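# Open printer door and remove build plate with print

## Task

Swing the 3-D printer's door fully open so that it stays open. Remove the build plate (the thin, magnetically held sheet on the heated bed) with the printed part still attached, and set it down flat on the printer's supporting surface, away from both the printer and its door. At the end the printer must be in its original spot with its original facing, and nearby objects must be in their original places and upright (a small nudge that leaves one close to where it was is acceptable). Nothing may count as done only because the robot is holding it there. Finally release everything and move the arms away.

## Robot and tools

Robot: two arms, left_arm and right_arm. Each has six joints (waist, shoulder, elbow, wrist pitch, wrist yaw, wrist roll) and a two-finger gripper. The fingers extend along the gripper's +z axis and close along its y axis. The reported hand point sits between the finger pads, roughly 1 cm short of the tips.

Frame: all poses use one scene frame. Its origin is on the table surface midway between the arms, +x points out across the table, +z points up, and left_arm sits on the +y side. The arm names do not tell you which side of a picture an arm appears on. Reported hand positions can be somewhat wrong, especially when the arm is stretched far.

execute_actions takes "actions", a list holding at most one item, and an optional "pictures" boolean (pictures come by default).
- Empty list: sends nothing and returns the current state.
- Move: {"rows": [...], "steps": n}. There are 1 to 15 rows, and n is 1 to 15 (default 15). Each step lasts 1/30 s and uses one row. If there are fewer rows than steps, the last row is reused.
- Wait: {"steps": n} with no rows, n up to 300. It returns once n steps have passed since the previous result, and your reply time counts toward those steps.
A refused call moves nothing.

Row layout: one list of 14 numbers covering both arms, each number in [-1, 1]. Write all 14 even if one arm stays still. The order is left_arm waist, shoulder, elbow, wrist pitch, wrist yaw, wrist roll, opening, then the same seven for right_arm.

Joint entries are scaled offsets, not absolute angles. They are measured from that arm's joint angles in the latest result that listed them. Before any result in the scene has listed them, and for the second or later call within one reply, they are measured from where the arm is when the action begins. They are never measured from the previous row. A value of 1.0 equals 1.264 rad for the waist, 1.32 for the shoulder, 1.276 for the elbow, 1.83 for wrist pitch, 1.686 for wrist yaw and 2.022 for wrist roll.

Joint ranges in rad, the same for both arms: waist -2.880..2.880, shoulder 0.000..3.142, elbow 0.000..3.019, wrist pitch -1.693..1.571, wrist yaw -1.571..1.571, wrist roll -2.094..2.094. A call is refused if it aims a joint more than 0.019 rad outward beyond its range. The true end of a joint may be up to 0.019 rad either way from the listed value, and the robot clips targets at that true end. "joint sent to its limit" reports such clipping, which may come from an earlier action. If that line is missing, it does not prove the joint has room left.

The opening entry is absolute: +1 is fully open and -1 is closed.

Sending all-zero offsets is not a pause. It pulls the arm back to its reference angles, and it can let the arm sag a little more each time. To hold an arm steady, make the first call of a reply carry the offsets back to the angles you want, use zeros in later calls, and aim further whenever a joint keeps falling short.

Speed: each step, a joint's target can lead its measured angle by at most 0.264 rad (waist), 0.32 (shoulder), 0.276 (elbow), 0.33 (wrist pitch), 0.186 (wrist yaw) or 0.522 (wrist roll). If the targets would carry the hand more than 70 mm from where it is, all of that arm's targets are scaled back. Large moves therefore take several actions. Between calls the arms keep heading to the last target you sent. They stop once motion has nearly ceased or a step is HELD. Fingers that are still closing or opening keep going.

Result lines:
- The state line, left_arm: … | right_arm: …, gives each hand's position in metres and its orientation quaternion (w, x, y, z).
- Joint positions and Joint velocities give one block per arm: the six joints in order (rad, rad/s), then the finger-pad gap (m, m/s; 0.094 m means fully open).
- grip_measured is the finger opening on the command scale. Each gripper may read off by about 1 mm, by a fixed amount per gripper. Fingers go to the value you write, except close to ±1.
- "joint command not followed" means the clearance check changed or blocked that arm's joint targets. The rest of the row still ran.
- HELD marks steps on which your row was not sent, in whole or in part.
- MOTOR HOT warns from 85 °C. At 100 °C you get OVER-TEMPERATURE FAULT: that arm and its gripper go limp and it drops until it cools. Holding loads heats motors, including while you are thinking.

Gripping: to hold something, keep commanding an opening below grip_measured. About 0.03 below gives a firm grip; a smaller gap gives a lighter one. Each pad pushes at most about 50-62 N. Parts thinner than about 2 mm, like the build plate, are gripped more weakly the thinner they are. Pads can spike in force at first contact.

Other tools:
- zoom_image {"camera", "region": [x0, y0, x1, y1]} enlarges part of that camera's latest image. Coordinates are pixels from the top-left corner, and the region may be at most 504 by 504.
- show_instructions (no arguments) shows the scene's reference pages.
- finished_scene {"scene": 1 or 2} ends that scene permanently, reports whether it succeeded, and starts the next one. Replying without any tool call ends everything.

Cameras: cam_high, cam_low, cam_left_wrist and cam_right_wrist, all 504x504 and returned in that order. The calibration lists K, distortion and T_world_to_cam for each. The fixed cameras may be off by a few degrees and millimetres. The wrist camera poses are derived from the joint readings.

Avoid: letting the arms collide or push on each other, dropping or slamming anything, shoving hard, moving or turning the printer, and knocking any object over or off the table. Occasional outside tugs on held parts or pushes on loose objects can happen. Move smoothly, and release and retract the arms at the end.

Each tool is called after "Call:" as name(argument=value, ...), one argument or row to a line, values as JSON.

Reference images:

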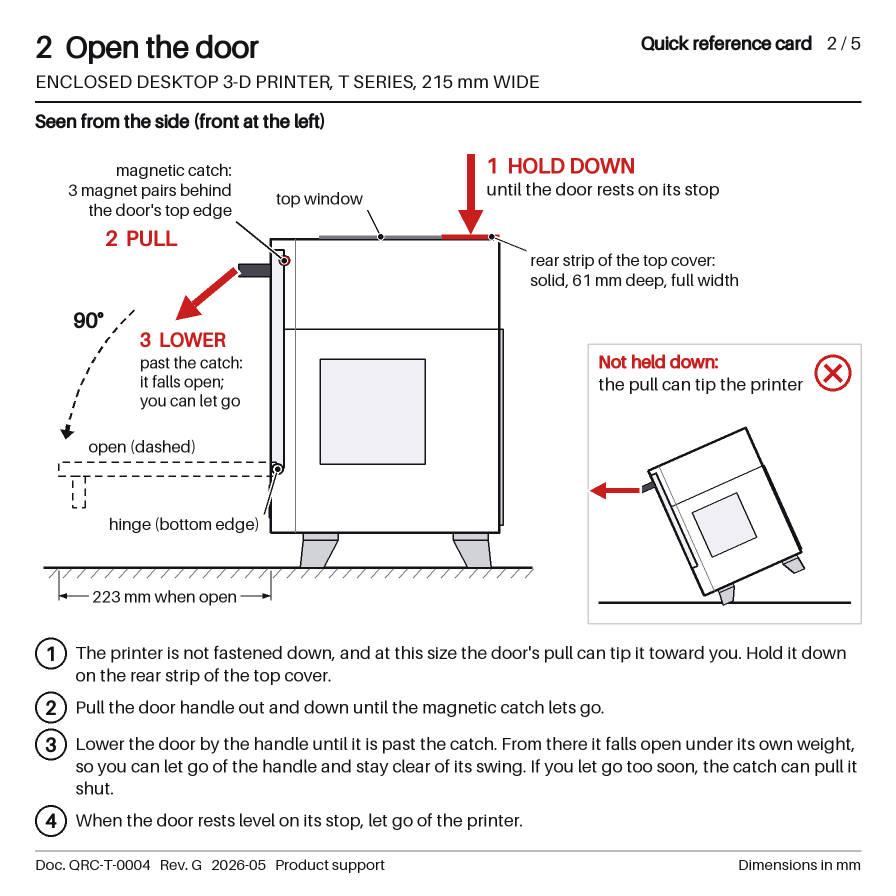

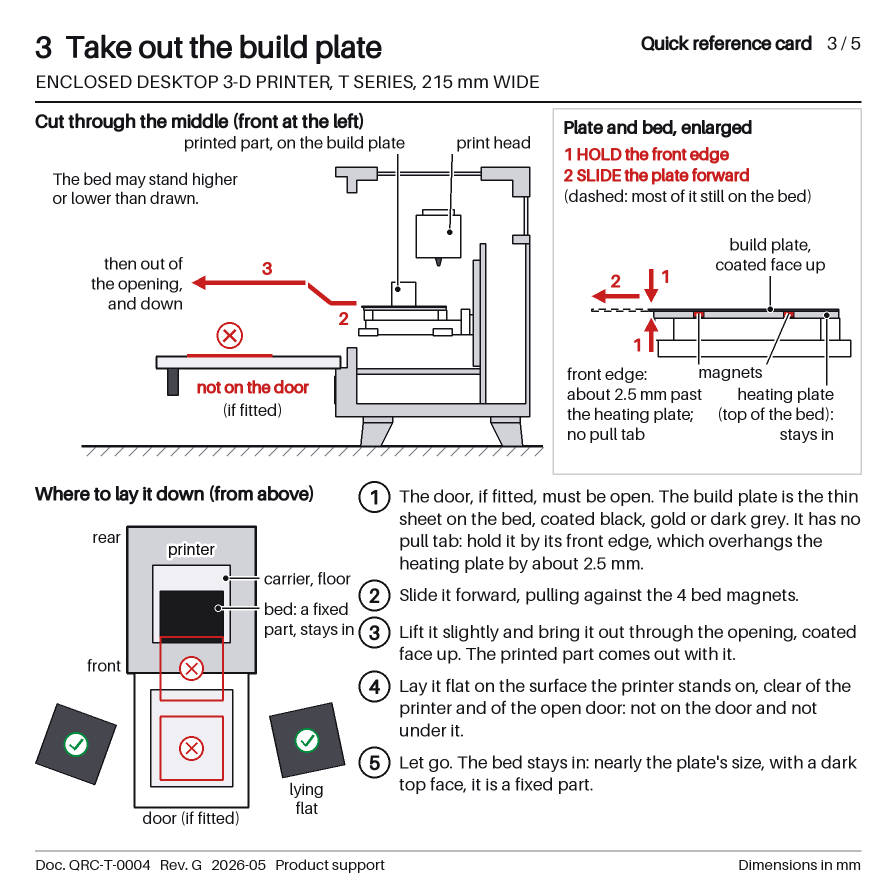

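## Session

Call:
execute_actions(
  actions=[],
)

Scene clock: 0.00 s of 4500.00 s.
left_arm: end_effector_position=(+0.5176, +0.2992, +0.4939) grip_measured=+1.000 end_effector_quat_wxyz=(+0.710, +0.003, +0.704, +0.000) | right_arm: end_effector_position=(+0.5229, -0.3015, +0.4918) grip_measured=+1.000 end_effector_quat_wxyz=(+0.710, -0.006, +0.705, -0.001)
Joint positions: left_arm=[0.001 1.042 1.043 0.008 0.006 0.005 0.094] | right_arm=[-0.007  1.057  1.048  0.016 -0.014 -0.01   0.094]
Joint velocities: left_arm=[-0.005  0.005  0.002 -0.002  0.022  0.022  0.   ] | right_arm=[-0.005 -0.005  0.007 -0.017  0.007 -0.007  0.   ]
Motor temperatures (°C, as the motors report them): left_arm=[23 26 26 25 26 25] | right_arm=[26 23 24 22 23 27]

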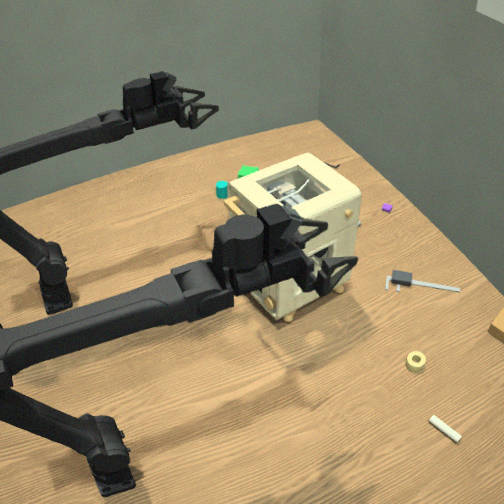

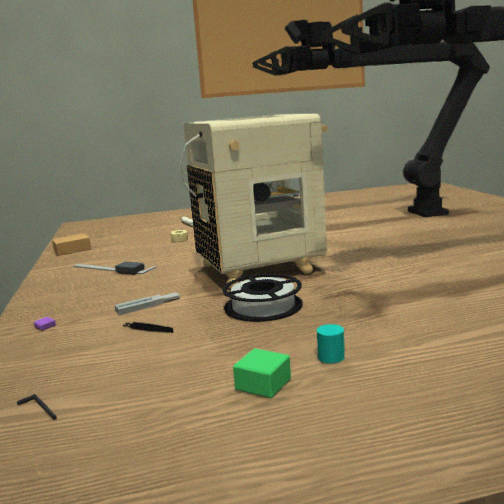

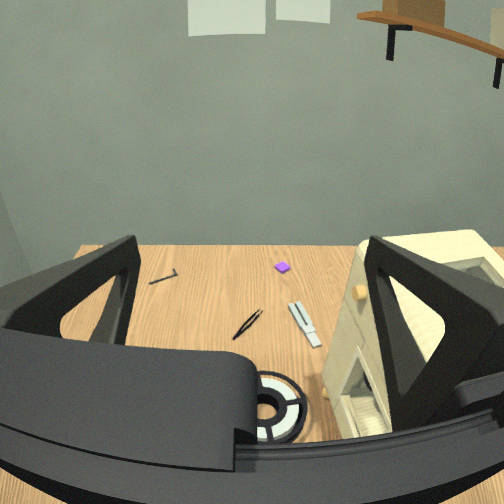

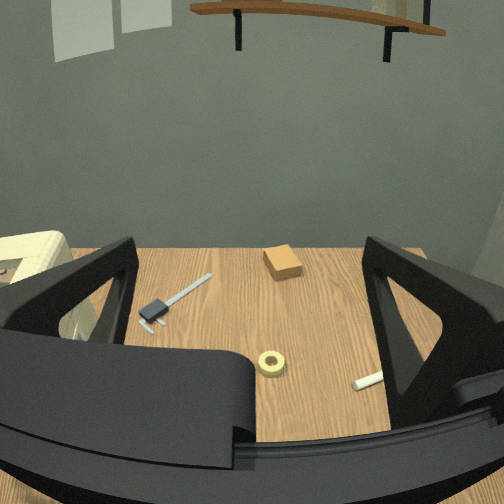

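Call:
zoom_image(
  camera="cam_high",
  region=[190, 130, 390, 330],
)

Call:
execute_actions(
  actions=[
    {"rows":[[0,0,0,0.2,0,0,1,-0.4,0,0.15,0,0,0,1]],"steps":15},
  ],
  pictures=false,
)

Call:
execute_actions(
  actions=[
    {"steps":30},
  ],
)

Region (190, 130, 390, 330) of cam_high's 504x504 image, scaled by 2.520, with more detail than that image has.

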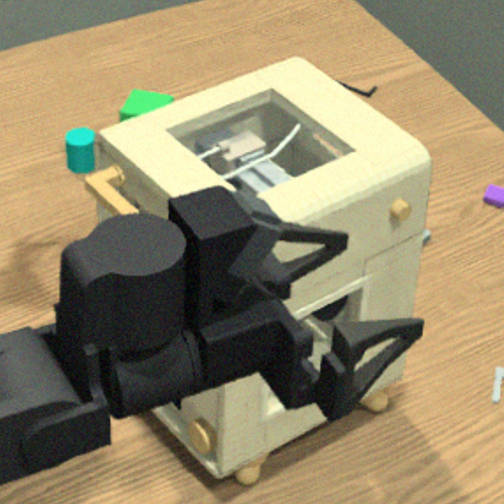

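Scene clock: 19.87 s of 4500.00 s.
left_arm: end_effector_position=(+0.5010, +0.2992, +0.5708) grip_measured=+1.000 end_effector_quat_wxyz=(+0.818, +0.003, +0.575, +0.001) | right_arm: end_effector_position=(+0.4613, -0.5473, +0.5204) grip_measured=+1.000 end_effector_quat_wxyz=(+0.703, +0.161, +0.669, -0.177)
Joint positions: left_arm=[0.001 1.037 1.027 0.356 0.006 0.005 0.094] | right_arm=[-0.496  1.06   1.096  0.016 -0.014 -0.01   0.094]
Joint velocities: left_arm=[-0.015  0.005  0.002 -0.007 -0.007  0.037  0.   ] | right_arm=[-0.532  0.005  0.349 -0.007 -0.066 -0.007  0.   ]
Motor temperatures (°C, as the motors report them): left_arm=[23 26 29 25 26 25] | right_arm=[26 23 28 22 23 27]
Steps of this call (steps 1 to 90: nothing new was sent; then 16.37 s passed at rest; steps 91 to 105: all 15 steps of this action). Readings (joint positions):
91: left_arm=[0.001 1.043 1.037 0.064 0.006 0.005] | right_arm=[-0.014 1.057 1.048 0.016 -0.018 -0.010]
92: left_arm=[0.001 1.047 1.028 0.163 0.006 0.005] | right_arm=[-0.033 1.057 1.049 0.016 -0.020 -0.010]
94: left_arm=[0.001 1.050 1.027 0.288 0.006 0.005] | right_arm=[-0.096 1.057 1.051 0.016 -0.020 -0.010]
98: left_arm=[0.001 1.037 1.027 0.352 0.006 0.005] | right_arm=[-0.256 1.057 1.057 0.016 -0.020 -0.010]
105: the state above

Scene clock: 20.87 s of 4500.00 s.
left_arm: end_effector_position=(+0.5010, +0.2992, +0.5708) grip_measured=+1.000 end_effector_quat_wxyz=(+0.818, +0.003, +0.575, +0.001) | right_arm: end_effector_position=(+0.4502, -0.5559, +0.5732) grip_measured=+1.000 end_effector_quat_wxyz=(+0.729, +0.161, +0.637, -0.193)
Joint positions: left_arm=[0.001 1.037 1.027 0.356 0.006 0.005 0.094] | right_arm=[-0.52   1.057  1.178  0.016 -0.013 -0.01   0.094]
Joint velocities: left_arm=[-0.005 -0.005  0.002 -0.012 -0.037  0.007  0.   ] | right_arm=[-0.015  0.005  0.007  0.007 -0.037  0.007  0.   ]
Motor temperatures (°C, as the motors report them): left_arm=[23 26 29 25 26 25] | right_arm=[26 23 28 22 23 27]
Steps of this call (steps 1 to 30: the robot went on to your last target). Readings (joint positions):
1: left_arm=[0.001 1.037 1.027 0.356 0.006 0.005] | right_arm=[-0.510 1.060 1.109 0.016 -0.013 -0.010]
2: left_arm=[0.001 1.037 1.027 0.356 0.006 0.005] | right_arm=[-0.519 1.060 1.122 0.016 -0.013 -0.010]
4: left_arm=[0.001 1.037 1.027 0.356 0.006 0.005] | right_arm=[-0.522 1.060 1.150 0.016 -0.013 -0.010]
8: left_arm=[0.001 1.037 1.027 0.356 0.006 0.005] | right_arm=[-0.520 1.058 1.178 0.016 -0.013 -0.010]
30: the state above
All arms were judged still, so your last target was given up. Only a new action makes them travel on or press farther. Fingers that are still opening or closing keep moving.
camera_calibration (this result's frames):
cam_left_wrist: T_world_to_cam=[[0.0028603, -0.999989, -0.00369384, 0.303474], [-0.271297, 0.00277933, -0.962492, 0.690855], [0.962491, 0.00375514, -0.271286, -0.203898], [0, 0, 0, 1]] pos_world=[0.382809, 0.302316, 0.610749]
cam_right_wrist: T_world_to_cam=[[-0.493091, -0.869803, 0.017468, -0.276367], [-0.414301, 0.217117, -0.883864, 0.816372], [0.764994, -0.443062, -0.467418, -0.199309], [0, 0, 0, 1]] pos_world=[0.35442, -0.505938, 0.633228]

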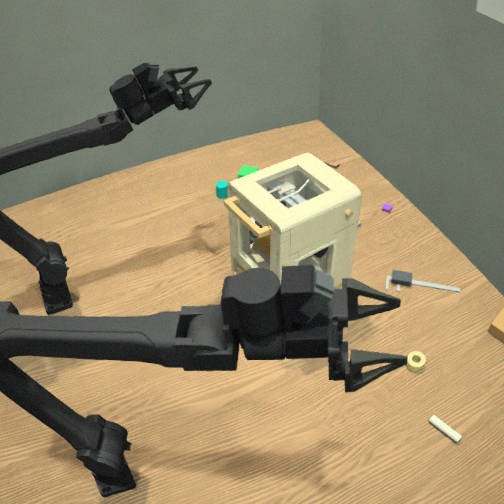

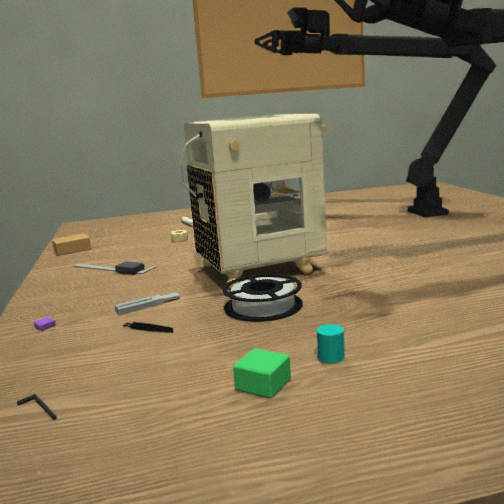

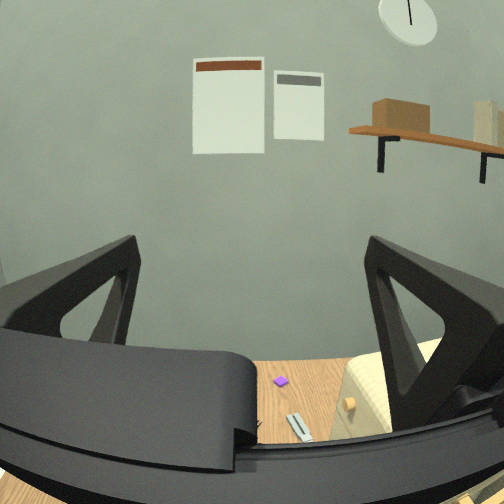

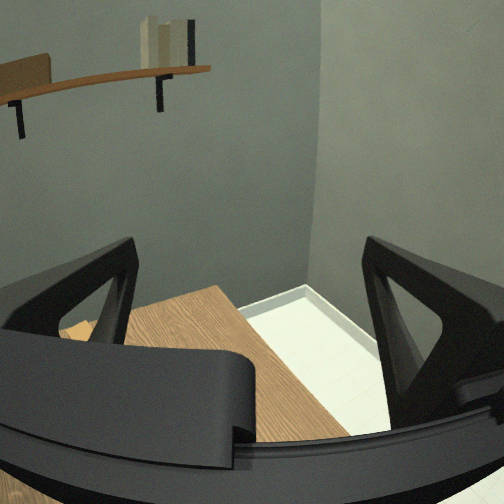

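Call:
execute_actions(
  actions=[
    {"rows":[[0,0.3,0.35,0,0,0,-1,0,0,0,0,0.3,0.777,1]],"steps":15},
  ],
  pictures=false,
)

Call:
execute_actions(
  actions=[
    {"steps":60},
  ],
)

Scene clock: 89.97 s of 4500.00 s.
left_arm: end_effector_position=(+0.6660, +0.2994, +0.5799) grip_measured=-0.992 end_effector_quat_wxyz=(+0.812, +0.003, +0.584, +0.001) | right_arm: end_effector_position=(+0.3918, -0.6178, +0.5705) grip_measured=+1.000 end_effector_quat_wxyz=(+0.734, +0.621, +0.233, +0.148)
Joint positions: left_arm=[0.001 1.469 1.437 0.355 0.006 0.005 0.   ] | right_arm=[-0.52   1.057  1.178  0.016  0.489  1.346  0.094]
Joint velocities: left_arm=[-0.015 -0.132 -0.012 -0.002 -0.022  0.022 -0.   ] | right_arm=[-0.005 -0.015 -0.017  0.012 -0.007  1.326  0.   ]
Motor temperatures (°C, as the motors report them): left_arm=[23 26 31 25 26 25] | right_arm=[26 23 34 22 23 27]
Steps of this call (steps 1 to 90: nothing new was sent; then 65.60 s passed at rest; steps 91 to 105: all 15 steps of this action). Readings (joint positions):
91: left_arm=[0.001 1.049 1.037 0.356 0.006 0.005] | right_arm=[-0.517 1.057 1.178 0.016 0.069 0.066]
92: left_arm=[0.001 1.078 1.070 0.356 0.006 0.005] | right_arm=[-0.515 1.057 1.178 0.016 0.171 0.165]
94: left_arm=[0.001 1.169 1.164 0.356 0.006 0.005] | right_arm=[-0.515 1.057 1.178 0.016 0.369 0.362]
98: left_arm=[0.001 1.386 1.390 0.356 0.006 0.005] | right_arm=[-0.520 1.057 1.178 0.016 0.488 0.756]
105: the state above

Scene clock: 91.97 s of 4500.00 s.
left_arm: end_effector_position=(+0.6473, +0.2994, +0.6056) grip_measured=-0.992 end_effector_quat_wxyz=(+0.823, +0.003, +0.568, +0.001) | right_arm: end_effector_position=(+0.3918, -0.6178, +0.5705) grip_measured=+1.000 end_effector_quat_wxyz=(+0.715, +0.642, +0.168, +0.223)
Joint positions: left_arm=[0.001 1.428 1.437 0.355 0.006 0.005 0.   ] | right_arm=[-0.52   1.057  1.178  0.016  0.489  1.553  0.094]
Joint velocities: left_arm=[ 0.005 -0.005 -0.002  0.007  0.007  0.051  0.001] | right_arm=[ 0.005 -0.024 -0.012 -0.002 -0.037 -0.066  0.   ]
Motor temperatures (°C, as the motors report them): left_arm=[23 26 31 25 26 25] | right_arm=[26 23 33 22 23 27]
Steps of this call (steps 1 to 30: the robot went on to your last target; steps 31 to 60: nothing new was sent). Readings (joint positions):
1: left_arm=[0.001 1.464 1.437 0.355 0.006 0.005] | right_arm=[-0.520 1.057 1.178 0.016 0.489 1.388]
2: left_arm=[0.001 1.459 1.437 0.355 0.006 0.005] | right_arm=[-0.520 1.057 1.178 0.016 0.489 1.421]
4: left_arm=[0.001 1.447 1.437 0.355 0.006 0.005] | right_arm=[-0.520 1.057 1.178 0.016 0.489 1.469]
8: left_arm=[0.001 1.431 1.437 0.355 0.006 0.005] | right_arm=[-0.520 1.057 1.178 0.016 0.489 1.519]
60: the state above
All arms were judged still, so your last target was given up. Only a new action makes them travel on or press farther. Fingers that are still opening or closing keep moving.
camera_calibration (this result's frames):
cam_left_wrist: T_world_to_cam=[[0.00292347, -0.999989, -0.00366606, 0.303312], [-0.254735, 0.00280043, -0.967007, 0.756024], [0.967006, 0.00376089, -0.254724, -0.348322], [0, 0, 0, 1]] pos_world=[0.528528, 0.302502, 0.643466]
cam_right_wrist: T_world_to_cam=[[0.0941353, -0.0757912, -0.99267, 0.477772], [0.379011, 0.924743, -0.0346631, 0.445082], [0.920592, -0.37297, 0.115777, -0.533675], [0, 0, 0, 1]] pos_world=[0.27763, -0.57442, 0.551485]

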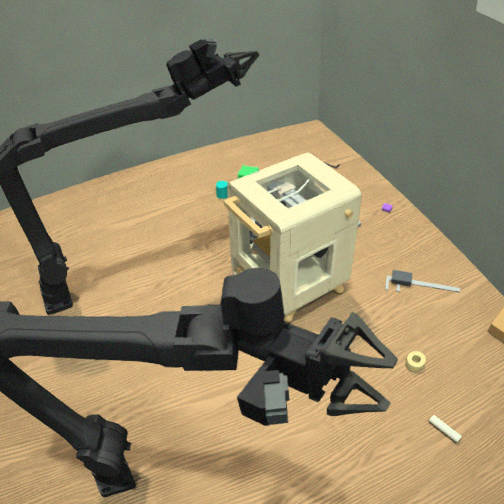

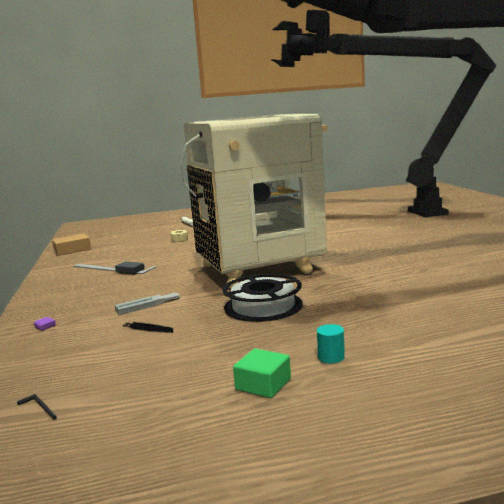

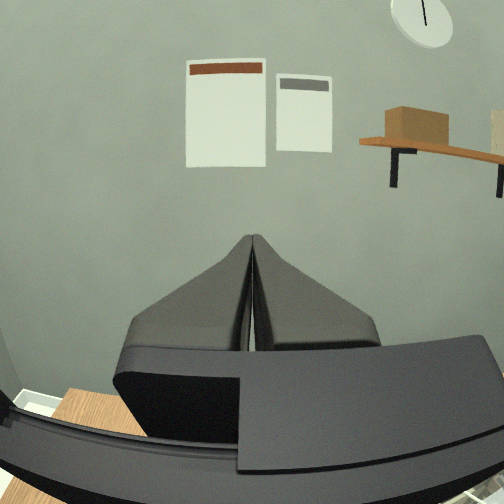

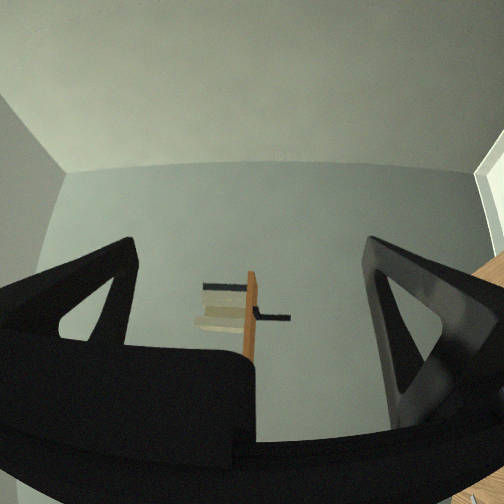

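Call:
execute_actions(
  actions=[
    {"rows":[[0,0.1,0.15,-0.15,0,0,-1,0.15,0.1,0.15,-0.15,-0.06,0.04,1],[0,0.2,0.3,-0.3,0,0,-1,0.3,0.2,0.3,-0.3,-0.12,0.08,1],[0,0.25,0.4,-0.4,0,0,-1,0.4,0.25,0.4,-0.4,-0.15,0.1,1],[0,0.3,0.5,-0.5,0,0,-1,0.5,0.3,0.5,-0.5,-0.2,0.13,1],[0,0.35,0.6,-0.6,0,0,-1,0.6,0.35,0.6,-0.6,-0.25,0.16,1],[0,0.43,0.764,-0.858,0,0,-1,0.851,0.464,0.68,-0.843,-0.29,0.197,1]],"steps":15},
  ],
  pictures=false,
)

Call:
execute_actions(
  actions=[
    {"steps":60},
  ],
  pictures=false,
)

Call:
execute_actions(
  actions=[
    {"rows":[[-0.242,0,0.02,0,0,0,-1,0,0,0.02,0,0,0,1]],"steps":15},
  ],
  pictures=false,
)

Call:
execute_actions(
  actions=[
    {"steps":30},
  ],
)

Scene clock: 168.93 s of 4500.00 s.
left_arm: end_effector_position=(+0.8370, +0.2996, +0.4106) grip_measured=-0.992 end_effector_quat_wxyz=(+0.555, +0.003, +0.832, -0.001) | right_arm: end_effector_position=(+0.6416, -0.3921, +0.3437) grip_measured=+1.000 end_effector_quat_wxyz=(+0.345, +0.721, +0.500, +0.333)
Joint positions: left_arm=[ 0.001  1.97   2.107 -0.531  0.006  0.005  0.   ] | right_arm=[-0.126  1.496  1.4   -0.476  0.061  1.771  0.094]
Joint velocities: left_arm=[-0.005  1.47   2.19  -3.143 -0.007  0.007 -0.001] | right_arm=[ 0.894  1.079  0.383 -1.16  -0.374  0.447  0.   ]
Motor temperatures (°C, as the motors report them): left_arm=[23 27 33 25 26 25] | right_arm=[26 23 31 22 23 27]
Steps of this call (steps 1 to 90: nothing new was sent; then 73.47 s passed at rest; steps 91 to 105: all 15 steps of this action). Readings (joint positions):
91: left_arm=[0.001 1.436 1.456 0.305 0.006 0.005] | right_arm=[-0.513 1.062 1.186 -0.013 0.468 1.560]
92: left_arm=[0.001 1.457 1.501 0.230 0.006 0.005] | right_arm=[-0.496 1.073 1.204 -0.060 0.434 1.569]
94: left_arm=[0.001 1.517 1.590 0.142 0.006 0.005] | right_arm=[-0.443 1.116 1.244 -0.124 0.369 1.593]
98: left_arm=[0.001 1.649 1.728 -0.019 0.006 0.005] | right_arm=[-0.328 1.239 1.313 -0.247 0.236 1.669]
105: the state above

Scene clock: 170.93 s of 4500.00 s.
left_arm: end_effector_position=(+0.7573, +0.2995, +0.4228) grip_measured=-0.992 end_effector_quat_wxyz=(+0.375, +0.003, +0.927, -0.002) | right_arm: end_effector_position=(+0.4903, +0.0091, +0.3907) grip_measured=+1.000 end_effector_quat_wxyz=(+0.057, +0.632, +0.753, +0.176)
Joint positions: left_arm=[ 0.001  1.979  2.378 -1.202  0.006  0.005  0.   ] | right_arm=[ 0.564  1.671  1.988 -1.516  0.002  1.96   0.094]
Joint velocities: left_arm=[ 0.015  0.005  0.012 -0.012 -0.037 -0.007 -0.   ] | right_arm=[-0.015 -0.005 -0.002 -0.022  0.007 -0.037  0.   ]
Motor temperatures (°C, as the motors report them): left_arm=[23 27 33 25 26 25] | right_arm=[26 24 31 22 23 27]
Steps of this call (steps 1 to 60: the robot went on to your last target). Readings (joint positions):
1: left_arm=[0.001 2.012 2.174 -0.632 0.006 0.005] | right_arm=[-0.094 1.532 1.413 -0.516 0.049 1.784]
2: left_arm=[0.001 2.042 2.219 -0.717 0.006 0.005] | right_arm=[-0.062 1.564 1.426 -0.556 0.040 1.796]
4: left_arm=[0.001 2.061 2.259 -0.868 0.006 0.005] | right_arm=[0.006 1.621 1.447 -0.637 0.027 1.817]
8: left_arm=[0.001 2.052 2.300 -1.106 0.006 0.005] | right_arm=[0.144 1.687 1.472 -0.786 0.014 1.847]
60: the state above

Scene clock: 171.43 s of 4500.00 s.
left_arm: end_effector_position=(+0.7181, +0.0596, +0.4228) grip_measured=-0.992 end_effector_quat_wxyz=(+0.370, +0.151, +0.915, -0.062) | right_arm: end_effector_position=(+0.4903, +0.0091, +0.3907) grip_measured=+1.000 end_effector_quat_wxyz=(+0.057, +0.632, +0.753, +0.176)
Joint positions: left_arm=[-0.321  1.979  2.378 -1.202  0.006  0.005  0.   ] | right_arm=[ 0.564  1.671  1.988 -1.516  0.002  1.96   0.094]
Joint velocities: left_arm=[-0.63  -0.005 -0.002  0.007 -0.037 -0.066  0.   ] | right_arm=[-0.015 -0.005  0.017 -0.017 -0.081  0.007  0.   ]
Motor temperatures (°C, as the motors report them): left_arm=[23 27 33 25 26 25] | right_arm=[26 24 31 22 23 27]
Steps of this call (steps 1 to 15: all 15 steps of this action). Readings (joint positions):
1: left_arm=[-0.004 1.979 2.378 -1.202 0.005 0.005] | right_arm=[0.564 1.671 1.988 -1.516 0.002 1.960]
2: left_arm=[-0.009 1.979 2.378 -1.202 0.004 0.005] | right_arm=[0.564 1.671 1.988 -1.516 0.002 1.960]
4: left_arm=[-0.036 1.979 2.378 -1.202 0.004 0.005] | right_arm=[0.564 1.671 1.988 -1.516 0.002 1.960]
8: left_arm=[-0.127 1.979 2.378 -1.202 0.004 0.005] | right_arm=[0.564 1.671 1.988 -1.516 0.002 1.960]
15: the state above

Scene clock: 172.43 s of 4500.00 s.
left_arm: end_effector_position=(+0.7236, +0.0767, +0.4228) grip_measured=-0.992 end_effector_quat_wxyz=(+0.370, +0.141, +0.916, -0.058) | right_arm: end_effector_position=(+0.4903, +0.0091, +0.3907) grip_measured=+1.000 end_effector_quat_wxyz=(+0.057, +0.632, +0.753, +0.176)
Joint positions: left_arm=[-0.297  1.979  2.378 -1.202  0.007  0.005  0.   ] | right_arm=[ 0.564  1.671  1.988 -1.516  0.002  1.96   0.094]
Joint velocities: left_arm=[-0.005 -0.015  0.002 -0.007  0.037 -0.022 -0.001] | right_arm=[ 0.005 -0.015 -0.007 -0.002 -0.037 -0.037  0.   ]
Motor temperatures (°C, as the motors report them): left_arm=[23 27 33 25 26 25] | right_arm=[26 24 31 22 23 27]
Steps of this call (steps 1 to 30: the robot went on to your last target). Readings (joint positions):
1: left_arm=[-0.339 1.979 2.378 -1.202 0.007 0.005] | right_arm=[0.564 1.671 1.988 -1.516 0.002 1.960]
2: left_arm=[-0.352 1.979 2.378 -1.202 0.007 0.005] | right_arm=[0.564 1.671 1.988 -1.516 0.002 1.960]
4: left_arm=[-0.360 1.979 2.378 -1.202 0.007 0.005] | right_arm=[0.564 1.671 1.988 -1.516 0.002 1.960]
8: left_arm=[-0.337 1.979 2.378 -1.202 0.007 0.005] | right_arm=[0.564 1.671 1.988 -1.516 0.002 1.960]
30: the state above
All arms were judged still, so your last target was given up. Only a new action makes them travel on or press farther. Fingers that are still opening or closing keep moving.
camera_calibration (this result's frames):
cam_left_wrist: T_world_to_cam=[[-0.296304, -0.955092, -0.0018622, 0.292079], [-0.944704, 0.293367, -0.146528, 0.729393], [0.140494, -0.0416576, -0.989205, 0.444275], [0, 0, 0, 1]] pos_world=[0.713186, 0.0834903, 0.5469]
cam_right_wrist: T_world_to_cam=[[-0.93157, -0.147354, -0.332362, 0.583136], [-0.340265, 0.675365, 0.654295, -0.0924092], [0.128053, 0.722613, -0.679289, 0.319444], [0, 0, 0, 1]] pos_world=[0.470882, -0.0824973, 0.47127]

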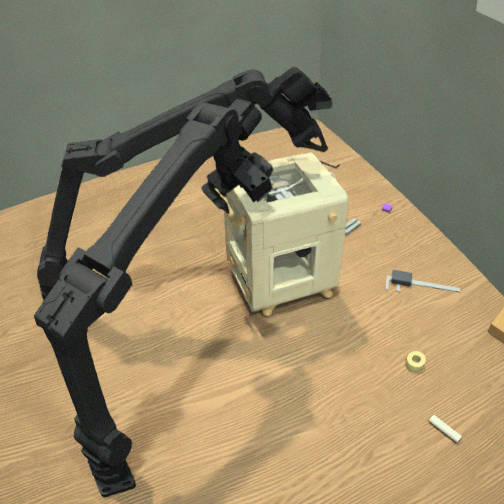

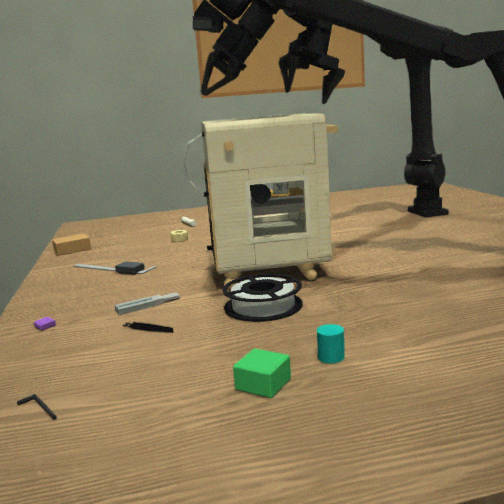

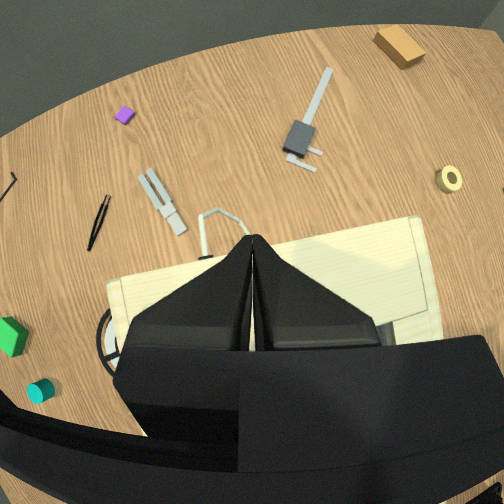

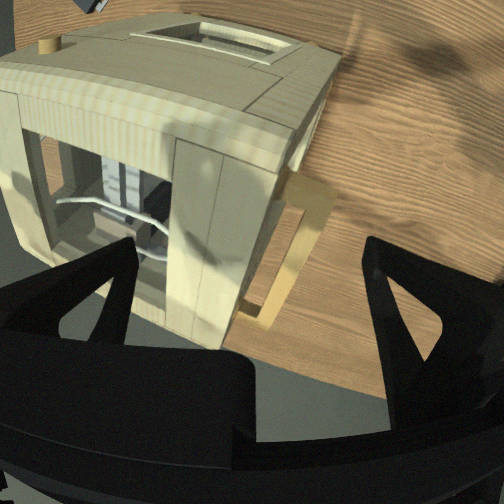

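Call:
zoom_image(
  camera="cam_high",
  region=[190, 130, 390, 330],
)

Region (190, 130, 390, 330) of cam_high's 504x504 image, scaled by 2.520, with more detail than that image has.

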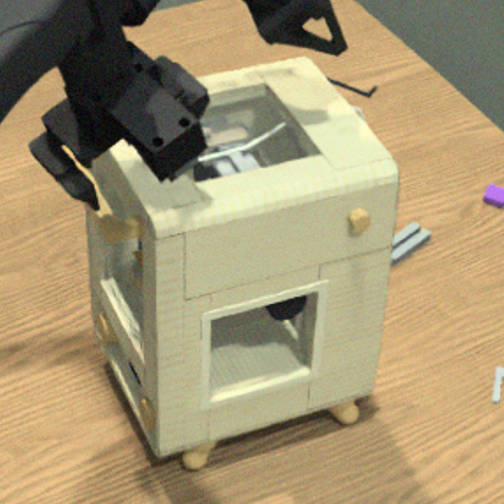

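Call:
execute_actions(
  actions=[
    {"rows":[[0.01,-0.015,-0.03,0.01,0,0,-1,-0.05,0,0,0,0,0,0.8],[0.015,-0.03,-0.06,0.02,0,0,-1,-0.1,0,0,0,0,0,0.5],[0.02,-0.045,-0.09,0.03,0,0,-1,-0.15,0,0,0,0,0,0.2],[0.03,-0.06,-0.12,0.04,0,0,-1,-0.2,0,0,0,0,0,-0.2],[0.04,-0.075,-0.15,0.05,0,0,-1,-0.25,0,0,0,0,0,-0.6],[0.05,-0.09,-0.18,0.06,0,0,-1,-0.3,0,0,0,0,0,-1],[0.06,-0.102,-0.21,0.07,0,0,-1,-0.33,0,0,0,0,0,-1],[0.061,-0.102,-0.24,0.08,0,0,-1,-0.33,0,0,0,0,0,-1],[0.061,-0.102,-0.262,0.083,0,0,-1,-0.33,0,0,0,0,0,-1]],"steps":15},
  ],
  pictures=false,
)

Call:
execute_actions(
  actions=[
    {"steps":30},
  ],
  pictures=false,
)

Call:
execute_actions(
  actions=[
    {"rows":[[0,0,0,0,0,0,-1,0,-0.319,-0.98,0.835,0,-0.2,-1]],"steps":15},
  ],
  pictures=false,
)

Call:
execute_actions(
  actions=[
    {"steps":50},
  ],
)

Scene clock: 239.23 s of 4500.00 s.
left_arm: end_effector_position=(+0.7064, +0.1478, +0.3699) grip_measured=-0.992 end_effector_quat_wxyz=(+0.346, +0.102, +0.932, -0.040) | right_arm: end_effector_position=(+0.5766, -0.2375, +0.3898) grip_measured=-0.983 end_effector_quat_wxyz=(+0.096, +0.785, +0.591, +0.157)
Joint positions: left_arm=[-0.209  1.841  2.05  -1.068  0.01   0.005  0.   ] | right_arm=[ 0.11   1.672  1.988 -1.516  0.005  1.96   0.001]
Joint velocities: left_arm=[ 0.015 -0.024  0.012  0.032 -0.051 -0.051  0.001] | right_arm=[-0.611  0.005  0.002 -0.002  0.037 -0.022 -0.   ]
Motor temperatures (°C, as the motors report them): left_arm=[23 29 33 25 26 25] | right_arm=[26 24 32 22 23 27]
Steps of this call (steps 1 to 90: nothing new was sent; then 63.30 s passed at rest; steps 91 to 105: all 15 steps of this action). Readings (joint positions):
91: left_arm=[-0.297 1.977 2.373 -1.200 0.007 0.005] | right_arm=[0.560 1.671 1.988 -1.516 0.001 1.960]
92: left_arm=[-0.297 1.969 2.355 -1.194 0.007 0.005] | right_arm=[0.552 1.671 1.988 -1.516 -0.001 1.960]
94: left_arm=[-0.293 1.941 2.290 -1.171 0.007 0.005] | right_arm=[0.513 1.671 1.988 -1.516 -0.002 1.960]
98: left_arm=[-0.266 1.872 2.136 -1.109 0.007 0.005] | right_arm=[0.375 1.671 1.988 -1.516 -0.002 1.960]
105: the state above

Scene clock: 240.23 s of 4500.00 s.
left_arm: end_effector_position=(+0.7059, +0.1462, +0.3687) grip_measured=-0.992 end_effector_quat_wxyz=(+0.345, +0.103, +0.932, -0.040) | right_arm: end_effector_position=(+0.5733, -0.2121, +0.3898) grip_measured=-0.983 end_effector_quat_wxyz=(+0.092, +0.772, +0.608, +0.160)
Joint positions: left_arm=[-0.212  1.841  2.047 -1.068  0.01   0.005  0.   ] | right_arm=[ 0.154  1.672  1.988 -1.516  0.003  1.96   0.001]
Joint velocities: left_arm=[-0.015 -0.005  0.017 -0.017 -0.037 -0.037 -0.   ] | right_arm=[-0.015 -0.005  0.002  0.002  0.007 -0.095 -0.001]
Motor temperatures (°C, as the motors report them): left_arm=[23 28 33 25 26 25] | right_arm=[26 24 32 22 23 27]
Steps of this call (steps 1 to 30: the robot went on to your last target). Readings (joint positions):
1: left_arm=[-0.209 1.841 2.050 -1.068 0.010 0.005] | right_arm=[0.095 1.672 1.988 -1.516 0.006 1.960]
2: left_arm=[-0.209 1.841 2.049 -1.068 0.010 0.005] | right_arm=[0.088 1.672 1.988 -1.516 0.006 1.960]
4: left_arm=[-0.211 1.841 2.047 -1.068 0.010 0.005] | right_arm=[0.095 1.672 1.988 -1.516 0.006 1.960]
8: left_arm=[-0.212 1.841 2.047 -1.068 0.010 0.005] | right_arm=[0.135 1.672 1.988 -1.516 0.004 1.960]
30: the state above
All arms were judged still, so your last target was given up. Only a new action makes them travel on or press farther. Fingers that are still opening or closing keep moving.

Scene clock: 240.73 s of 4500.00 s.
left_arm: end_effector_position=(+0.7059, +0.1462, +0.3687) grip_measured=-0.992 end_effector_quat_wxyz=(+0.345, +0.103, +0.932, -0.040) | right_arm: end_effector_position=(+0.5060, -0.2226, +0.2915) grip_measured=-0.983 end_effector_quat_wxyz=(+0.287, +0.595, +0.666, +0.347)
Joint positions: left_arm=[-0.212  1.841  2.047 -1.068  0.01   0.005  0.   ] | right_arm=[ 0.154  1.175  0.995 -0.457  0.003  1.611  0.001]
Joint velocities: left_arm=[ 0.005 -0.015 -0.022 -0.007  0.037 -0.022  0.   ] | right_arm=[-0.005  0.308 -1.321  1.541 -0.11  -0.11  -0.   ]
Motor temperatures (°C, as the motors report them): left_arm=[23 28 33 25 26 25] | right_arm=[26 24 32 22 23 27]
Steps of this call (steps 1 to 15: all 15 steps of this action). Readings (joint positions):
1: left_arm=[-0.212 1.841 2.047 -1.068 0.010 0.005] | right_arm=[0.154 1.652 1.953 -1.469 0.003 1.918]
2: left_arm=[-0.212 1.841 2.047 -1.068 0.010 0.005] | right_arm=[0.154 1.608 1.875 -1.383 0.003 1.867]
4: left_arm=[-0.212 1.841 2.047 -1.068 0.010 0.005] | right_arm=[0.154 1.502 1.712 -1.232 0.003 1.785]
8: left_arm=[-0.212 1.841 2.047 -1.068 0.010 0.005] | right_arm=[0.154 1.238 1.339 -0.832 0.003 1.658]
15: the state above

Scene clock: 242.40 s of 4500.00 s.
left_arm: end_effector_position=(+0.7059, +0.1462, +0.3687) grip_measured=-0.992 end_effector_quat_wxyz=(+0.345, +0.103, +0.932, -0.040) | right_arm: end_effector_position=(+0.5000, -0.2235, +0.1848) grip_measured=-0.983 end_effector_quat_wxyz=(+0.318, +0.568, +0.665, +0.367)
Joint positions: left_arm=[-0.212  1.841  2.047 -1.068  0.01   0.005  0.   ] | right_arm=[ 0.154  1.257  0.716 -0.016  0.003  1.565  0.001]
Joint velocities: left_arm=[-0.005 -0.015 -0.002 -0.022  0.051  0.066  0.   ] | right_arm=[-0.005 -0.024  0.007  0.002 -0.037  0.007 -0.   ]
Motor temperatures (°C, as the motors report them): left_arm=[23 28 33 25 26 25] | right_arm=[26 24 32 22 23 27]
Steps of this call (steps 1 to 30: the robot went on to your last target; steps 31 to 50: nothing new was sent). Readings (joint positions):
1: left_arm=[-0.212 1.841 2.047 -1.068 0.010 0.005] | right_arm=[0.154 1.186 0.946 -0.401 0.003 1.606]
2: left_arm=[-0.212 1.841 2.047 -1.068 0.010 0.005] | right_arm=[0.154 1.200 0.891 -0.328 0.003 1.600]
4: left_arm=[-0.212 1.841 2.047 -1.068 0.010 0.005] | right_arm=[0.154 1.235 0.785 -0.152 0.003 1.588]
8: left_arm=[-0.212 1.841 2.047 -1.068 0.010 0.005] | right_arm=[0.154 1.289 0.716 -0.055 0.003 1.577]
50: the state above
All arms were judged still, so your last target was given up. Only a new action makes them travel on or press farther. Fingers that are still opening or closing keep moving.
camera_calibration (this result's frames):
cam_left_wrist: T_world_to_cam=[[-0.215266, -0.976555, 0.000101536, 0.29832], [-0.972784, 0.214426, -0.0878242, 0.694105], [0.0857434, -0.0190043, -0.996136, 0.434112], [0, 0, 0, 1]] pos_world=[0.70221, 0.150742, 0.493363]
cam_right_wrist: T_world_to_cam=[[-0.525702, -0.0942754, -0.845428, 0.393183], [-0.615932, 0.727676, 0.301853, 0.417335], [0.586741, 0.679411, -0.440608, 0.0633309], [0, 0, 0, 1]] pos_world=[0.426588, -0.309645, 0.234339]

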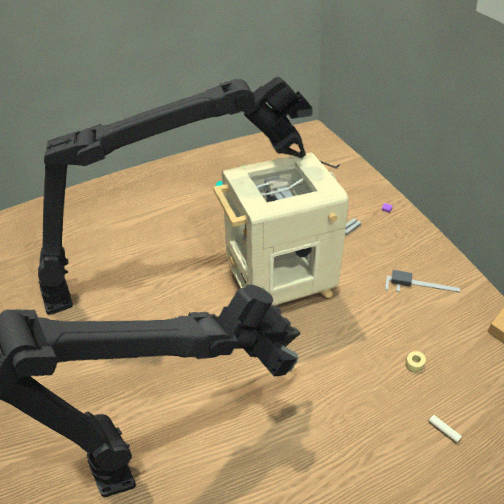

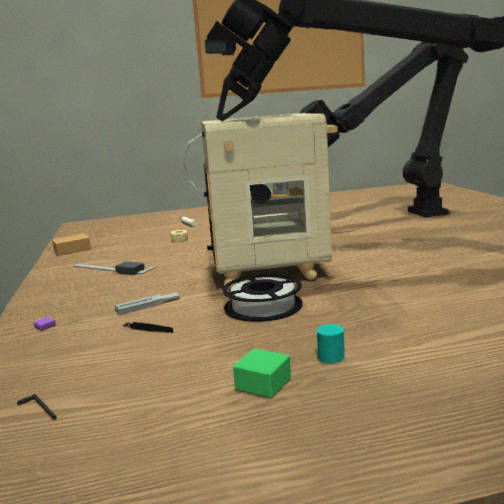

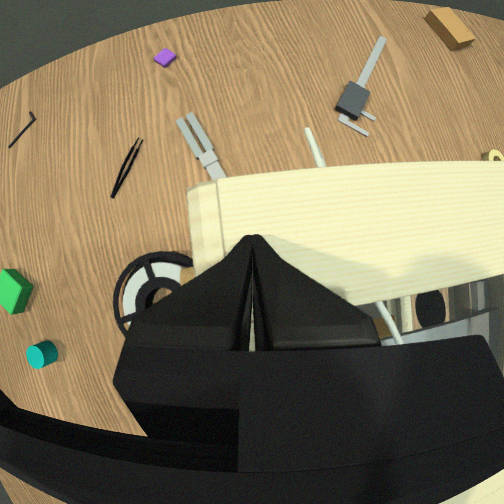

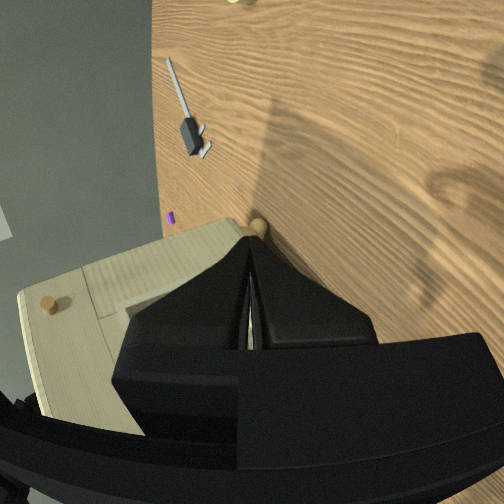

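Call:
execute_actions(
  actions=[
    {"rows":[[0,0.01,0,0,0,0,-1,0.05,0,0,0,0,0,-1],[0,0.02,0,0,0,0,-1,0.1,0,0,0,0,0,-1],[0,0.03,0,0,0,0,-1,0.15,0,0,0,0,0,-1],[0,0.04,0,0,0,0,-1,0.2,0,0,0,0,0,-1],[0,0.05,0,0,0,0,-1,0.25,0,0,0,0,0,-1],[0,0.06,0,0,0,0,-1,0.3,0,0,0,0,0,-1]],"steps":15},
  ],
  pictures=false,
)

Call:
execute_actions(
  actions=[
    {"steps":30},
  ],
)

Scene clock: 248.20 s of 4500.00 s.
left_arm: end_effector_position=(+0.7070, +0.1460, +0.3655) grip_measured=-0.992 end_effector_quat_wxyz=(+0.343, +0.103, +0.933, -0.040) | right_arm: end_effector_position=(+0.4280, -0.0305, +0.1848) grip_measured=-0.983 end_effector_quat_wxyz=(+0.235, +0.420, +0.767, +0.425)
Joint positions: left_arm=[-0.212  1.846  2.047 -1.068  0.01   0.005  0.   ] | right_arm=[ 0.562  1.257  0.716 -0.016 -0.002  1.565  0.001]
Joint velocities: left_arm=[-0.015 -0.005 -0.032  0.017 -0.007 -0.007 -0.001] | right_arm=[-0.259 -0.015 -0.002 -0.002  0.095 -0.051  0.   ]
Motor temperatures (°C, as the motors report them): left_arm=[23 28 32 25 26 25] | right_arm=[26 24 32 22 23 27]
Steps of this call (steps 1 to 90: nothing new was sent; then 2.30 s passed at rest; steps 91 to 105: all 15 steps of this action). Readings (joint positions):
91: left_arm=[-0.212 1.841 2.047 -1.068 0.010 0.005] | right_arm=[0.157 1.257 0.716 -0.016 0.004 1.565]
92: left_arm=[-0.212 1.842 2.047 -1.068 0.010 0.005] | right_arm=[0.170 1.257 0.716 -0.016 0.006 1.565]
94: left_arm=[-0.212 1.844 2.047 -1.068 0.010 0.005] | right_arm=[0.235 1.257 0.716 -0.016 0.008 1.565]
98: left_arm=[-0.212 1.846 2.047 -1.068 0.010 0.005] | right_arm=[0.442 1.257 0.716 -0.016 0.006 1.565]
105: the state above

Scene clock: 249.20 s of 4500.00 s.
left_arm: end_effector_position=(+0.7070, +0.1460, +0.3655) grip_measured=-0.992 end_effector_quat_wxyz=(+0.343, +0.103, +0.933, -0.040) | right_arm: end_effector_position=(+0.4357, -0.0431, +0.1848) grip_measured=-0.983 end_effector_quat_wxyz=(+0.242, +0.431, +0.760, +0.421)
Joint positions: left_arm=[-0.212  1.846  2.047 -1.068  0.01   0.005  0.   ] | right_arm=[ 0.534  1.257  0.716 -0.016  0.001  1.565  0.001]
Joint velocities: left_arm=[ 0.005 -0.005  0.002  0.012  0.007 -0.037  0.001] | right_arm=[ 0.015 -0.005 -0.022  0.002 -0.037 -0.051 -0.   ]
Motor temperatures (°C, as the motors report them): left_arm=[23 28 32 25 26 25] | right_arm=[26 24 32 22 23 27]
Steps of this call (steps 1 to 30: the robot went on to your last target). Readings (joint positions):
1: left_arm=[-0.212 1.846 2.047 -1.068 0.010 0.005] | right_arm=[0.554 1.257 0.716 -0.016 -0.001 1.565]
2: left_arm=[-0.212 1.846 2.047 -1.068 0.010 0.005] | right_arm=[0.546 1.257 0.716 -0.016 -0.000 1.565]
4: left_arm=[-0.212 1.846 2.047 -1.068 0.010 0.005] | right_arm=[0.536 1.257 0.716 -0.016 0.001 1.565]
8: left_arm=[-0.212 1.846 2.047 -1.068 0.010 0.005] | right_arm=[0.534 1.257 0.716 -0.016 0.001 1.565]
30: the state above
All arms were judged still, so your last target was given up. Only a new action makes them travel on or press farther. Fingers that are still opening or closing keep moving.
camera_calibration (this result's frames):
cam_left_wrist: T_world_to_cam=[[-0.215266, -0.976556, 0.00012614, 0.298317], [-0.973167, 0.214508, -0.0832634, 0.693493], [0.0812842, -0.0180465, -0.996528, 0.433975], [0, 0, 0, 1]] pos_world=[0.703827, 0.150395, 0.490173]
cam_right_wrist: T_world_to_cam=[[-0.45312, -0.282694, -0.845439, 0.336655], [-0.842507, 0.445726, 0.302509, 0.332947], [0.291316, 0.84936, -0.440139, 0.114458], [0, 0, 0, 1]] pos_world=[0.399712, -0.150449, 0.234279]

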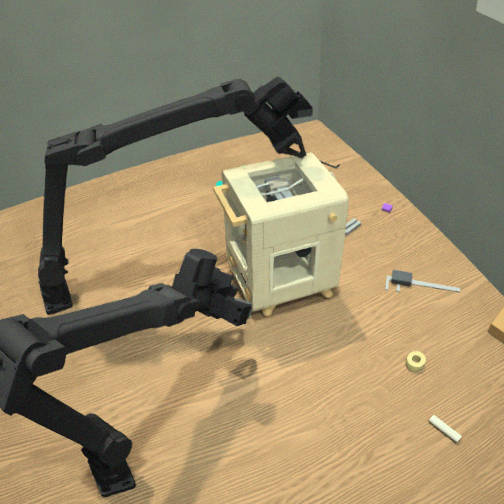

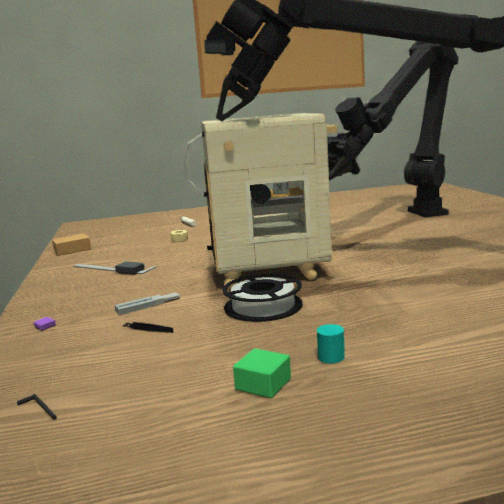

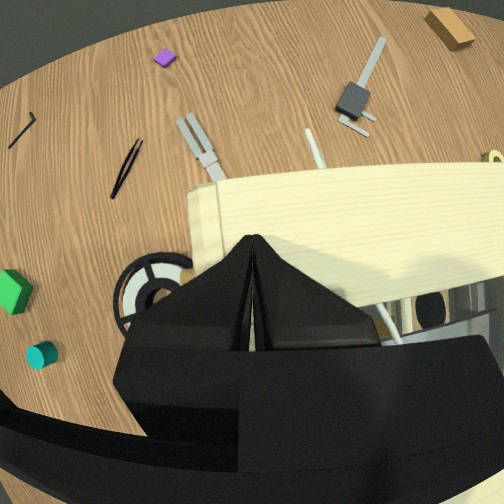

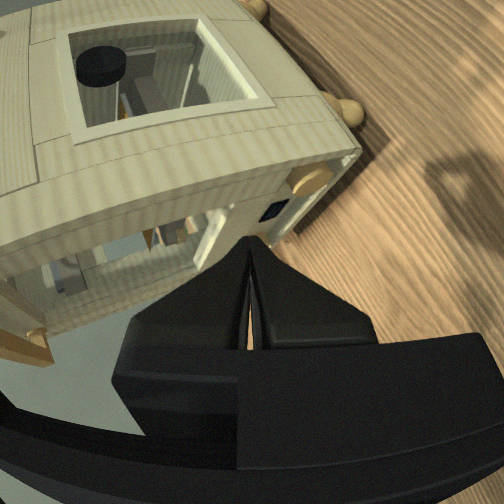

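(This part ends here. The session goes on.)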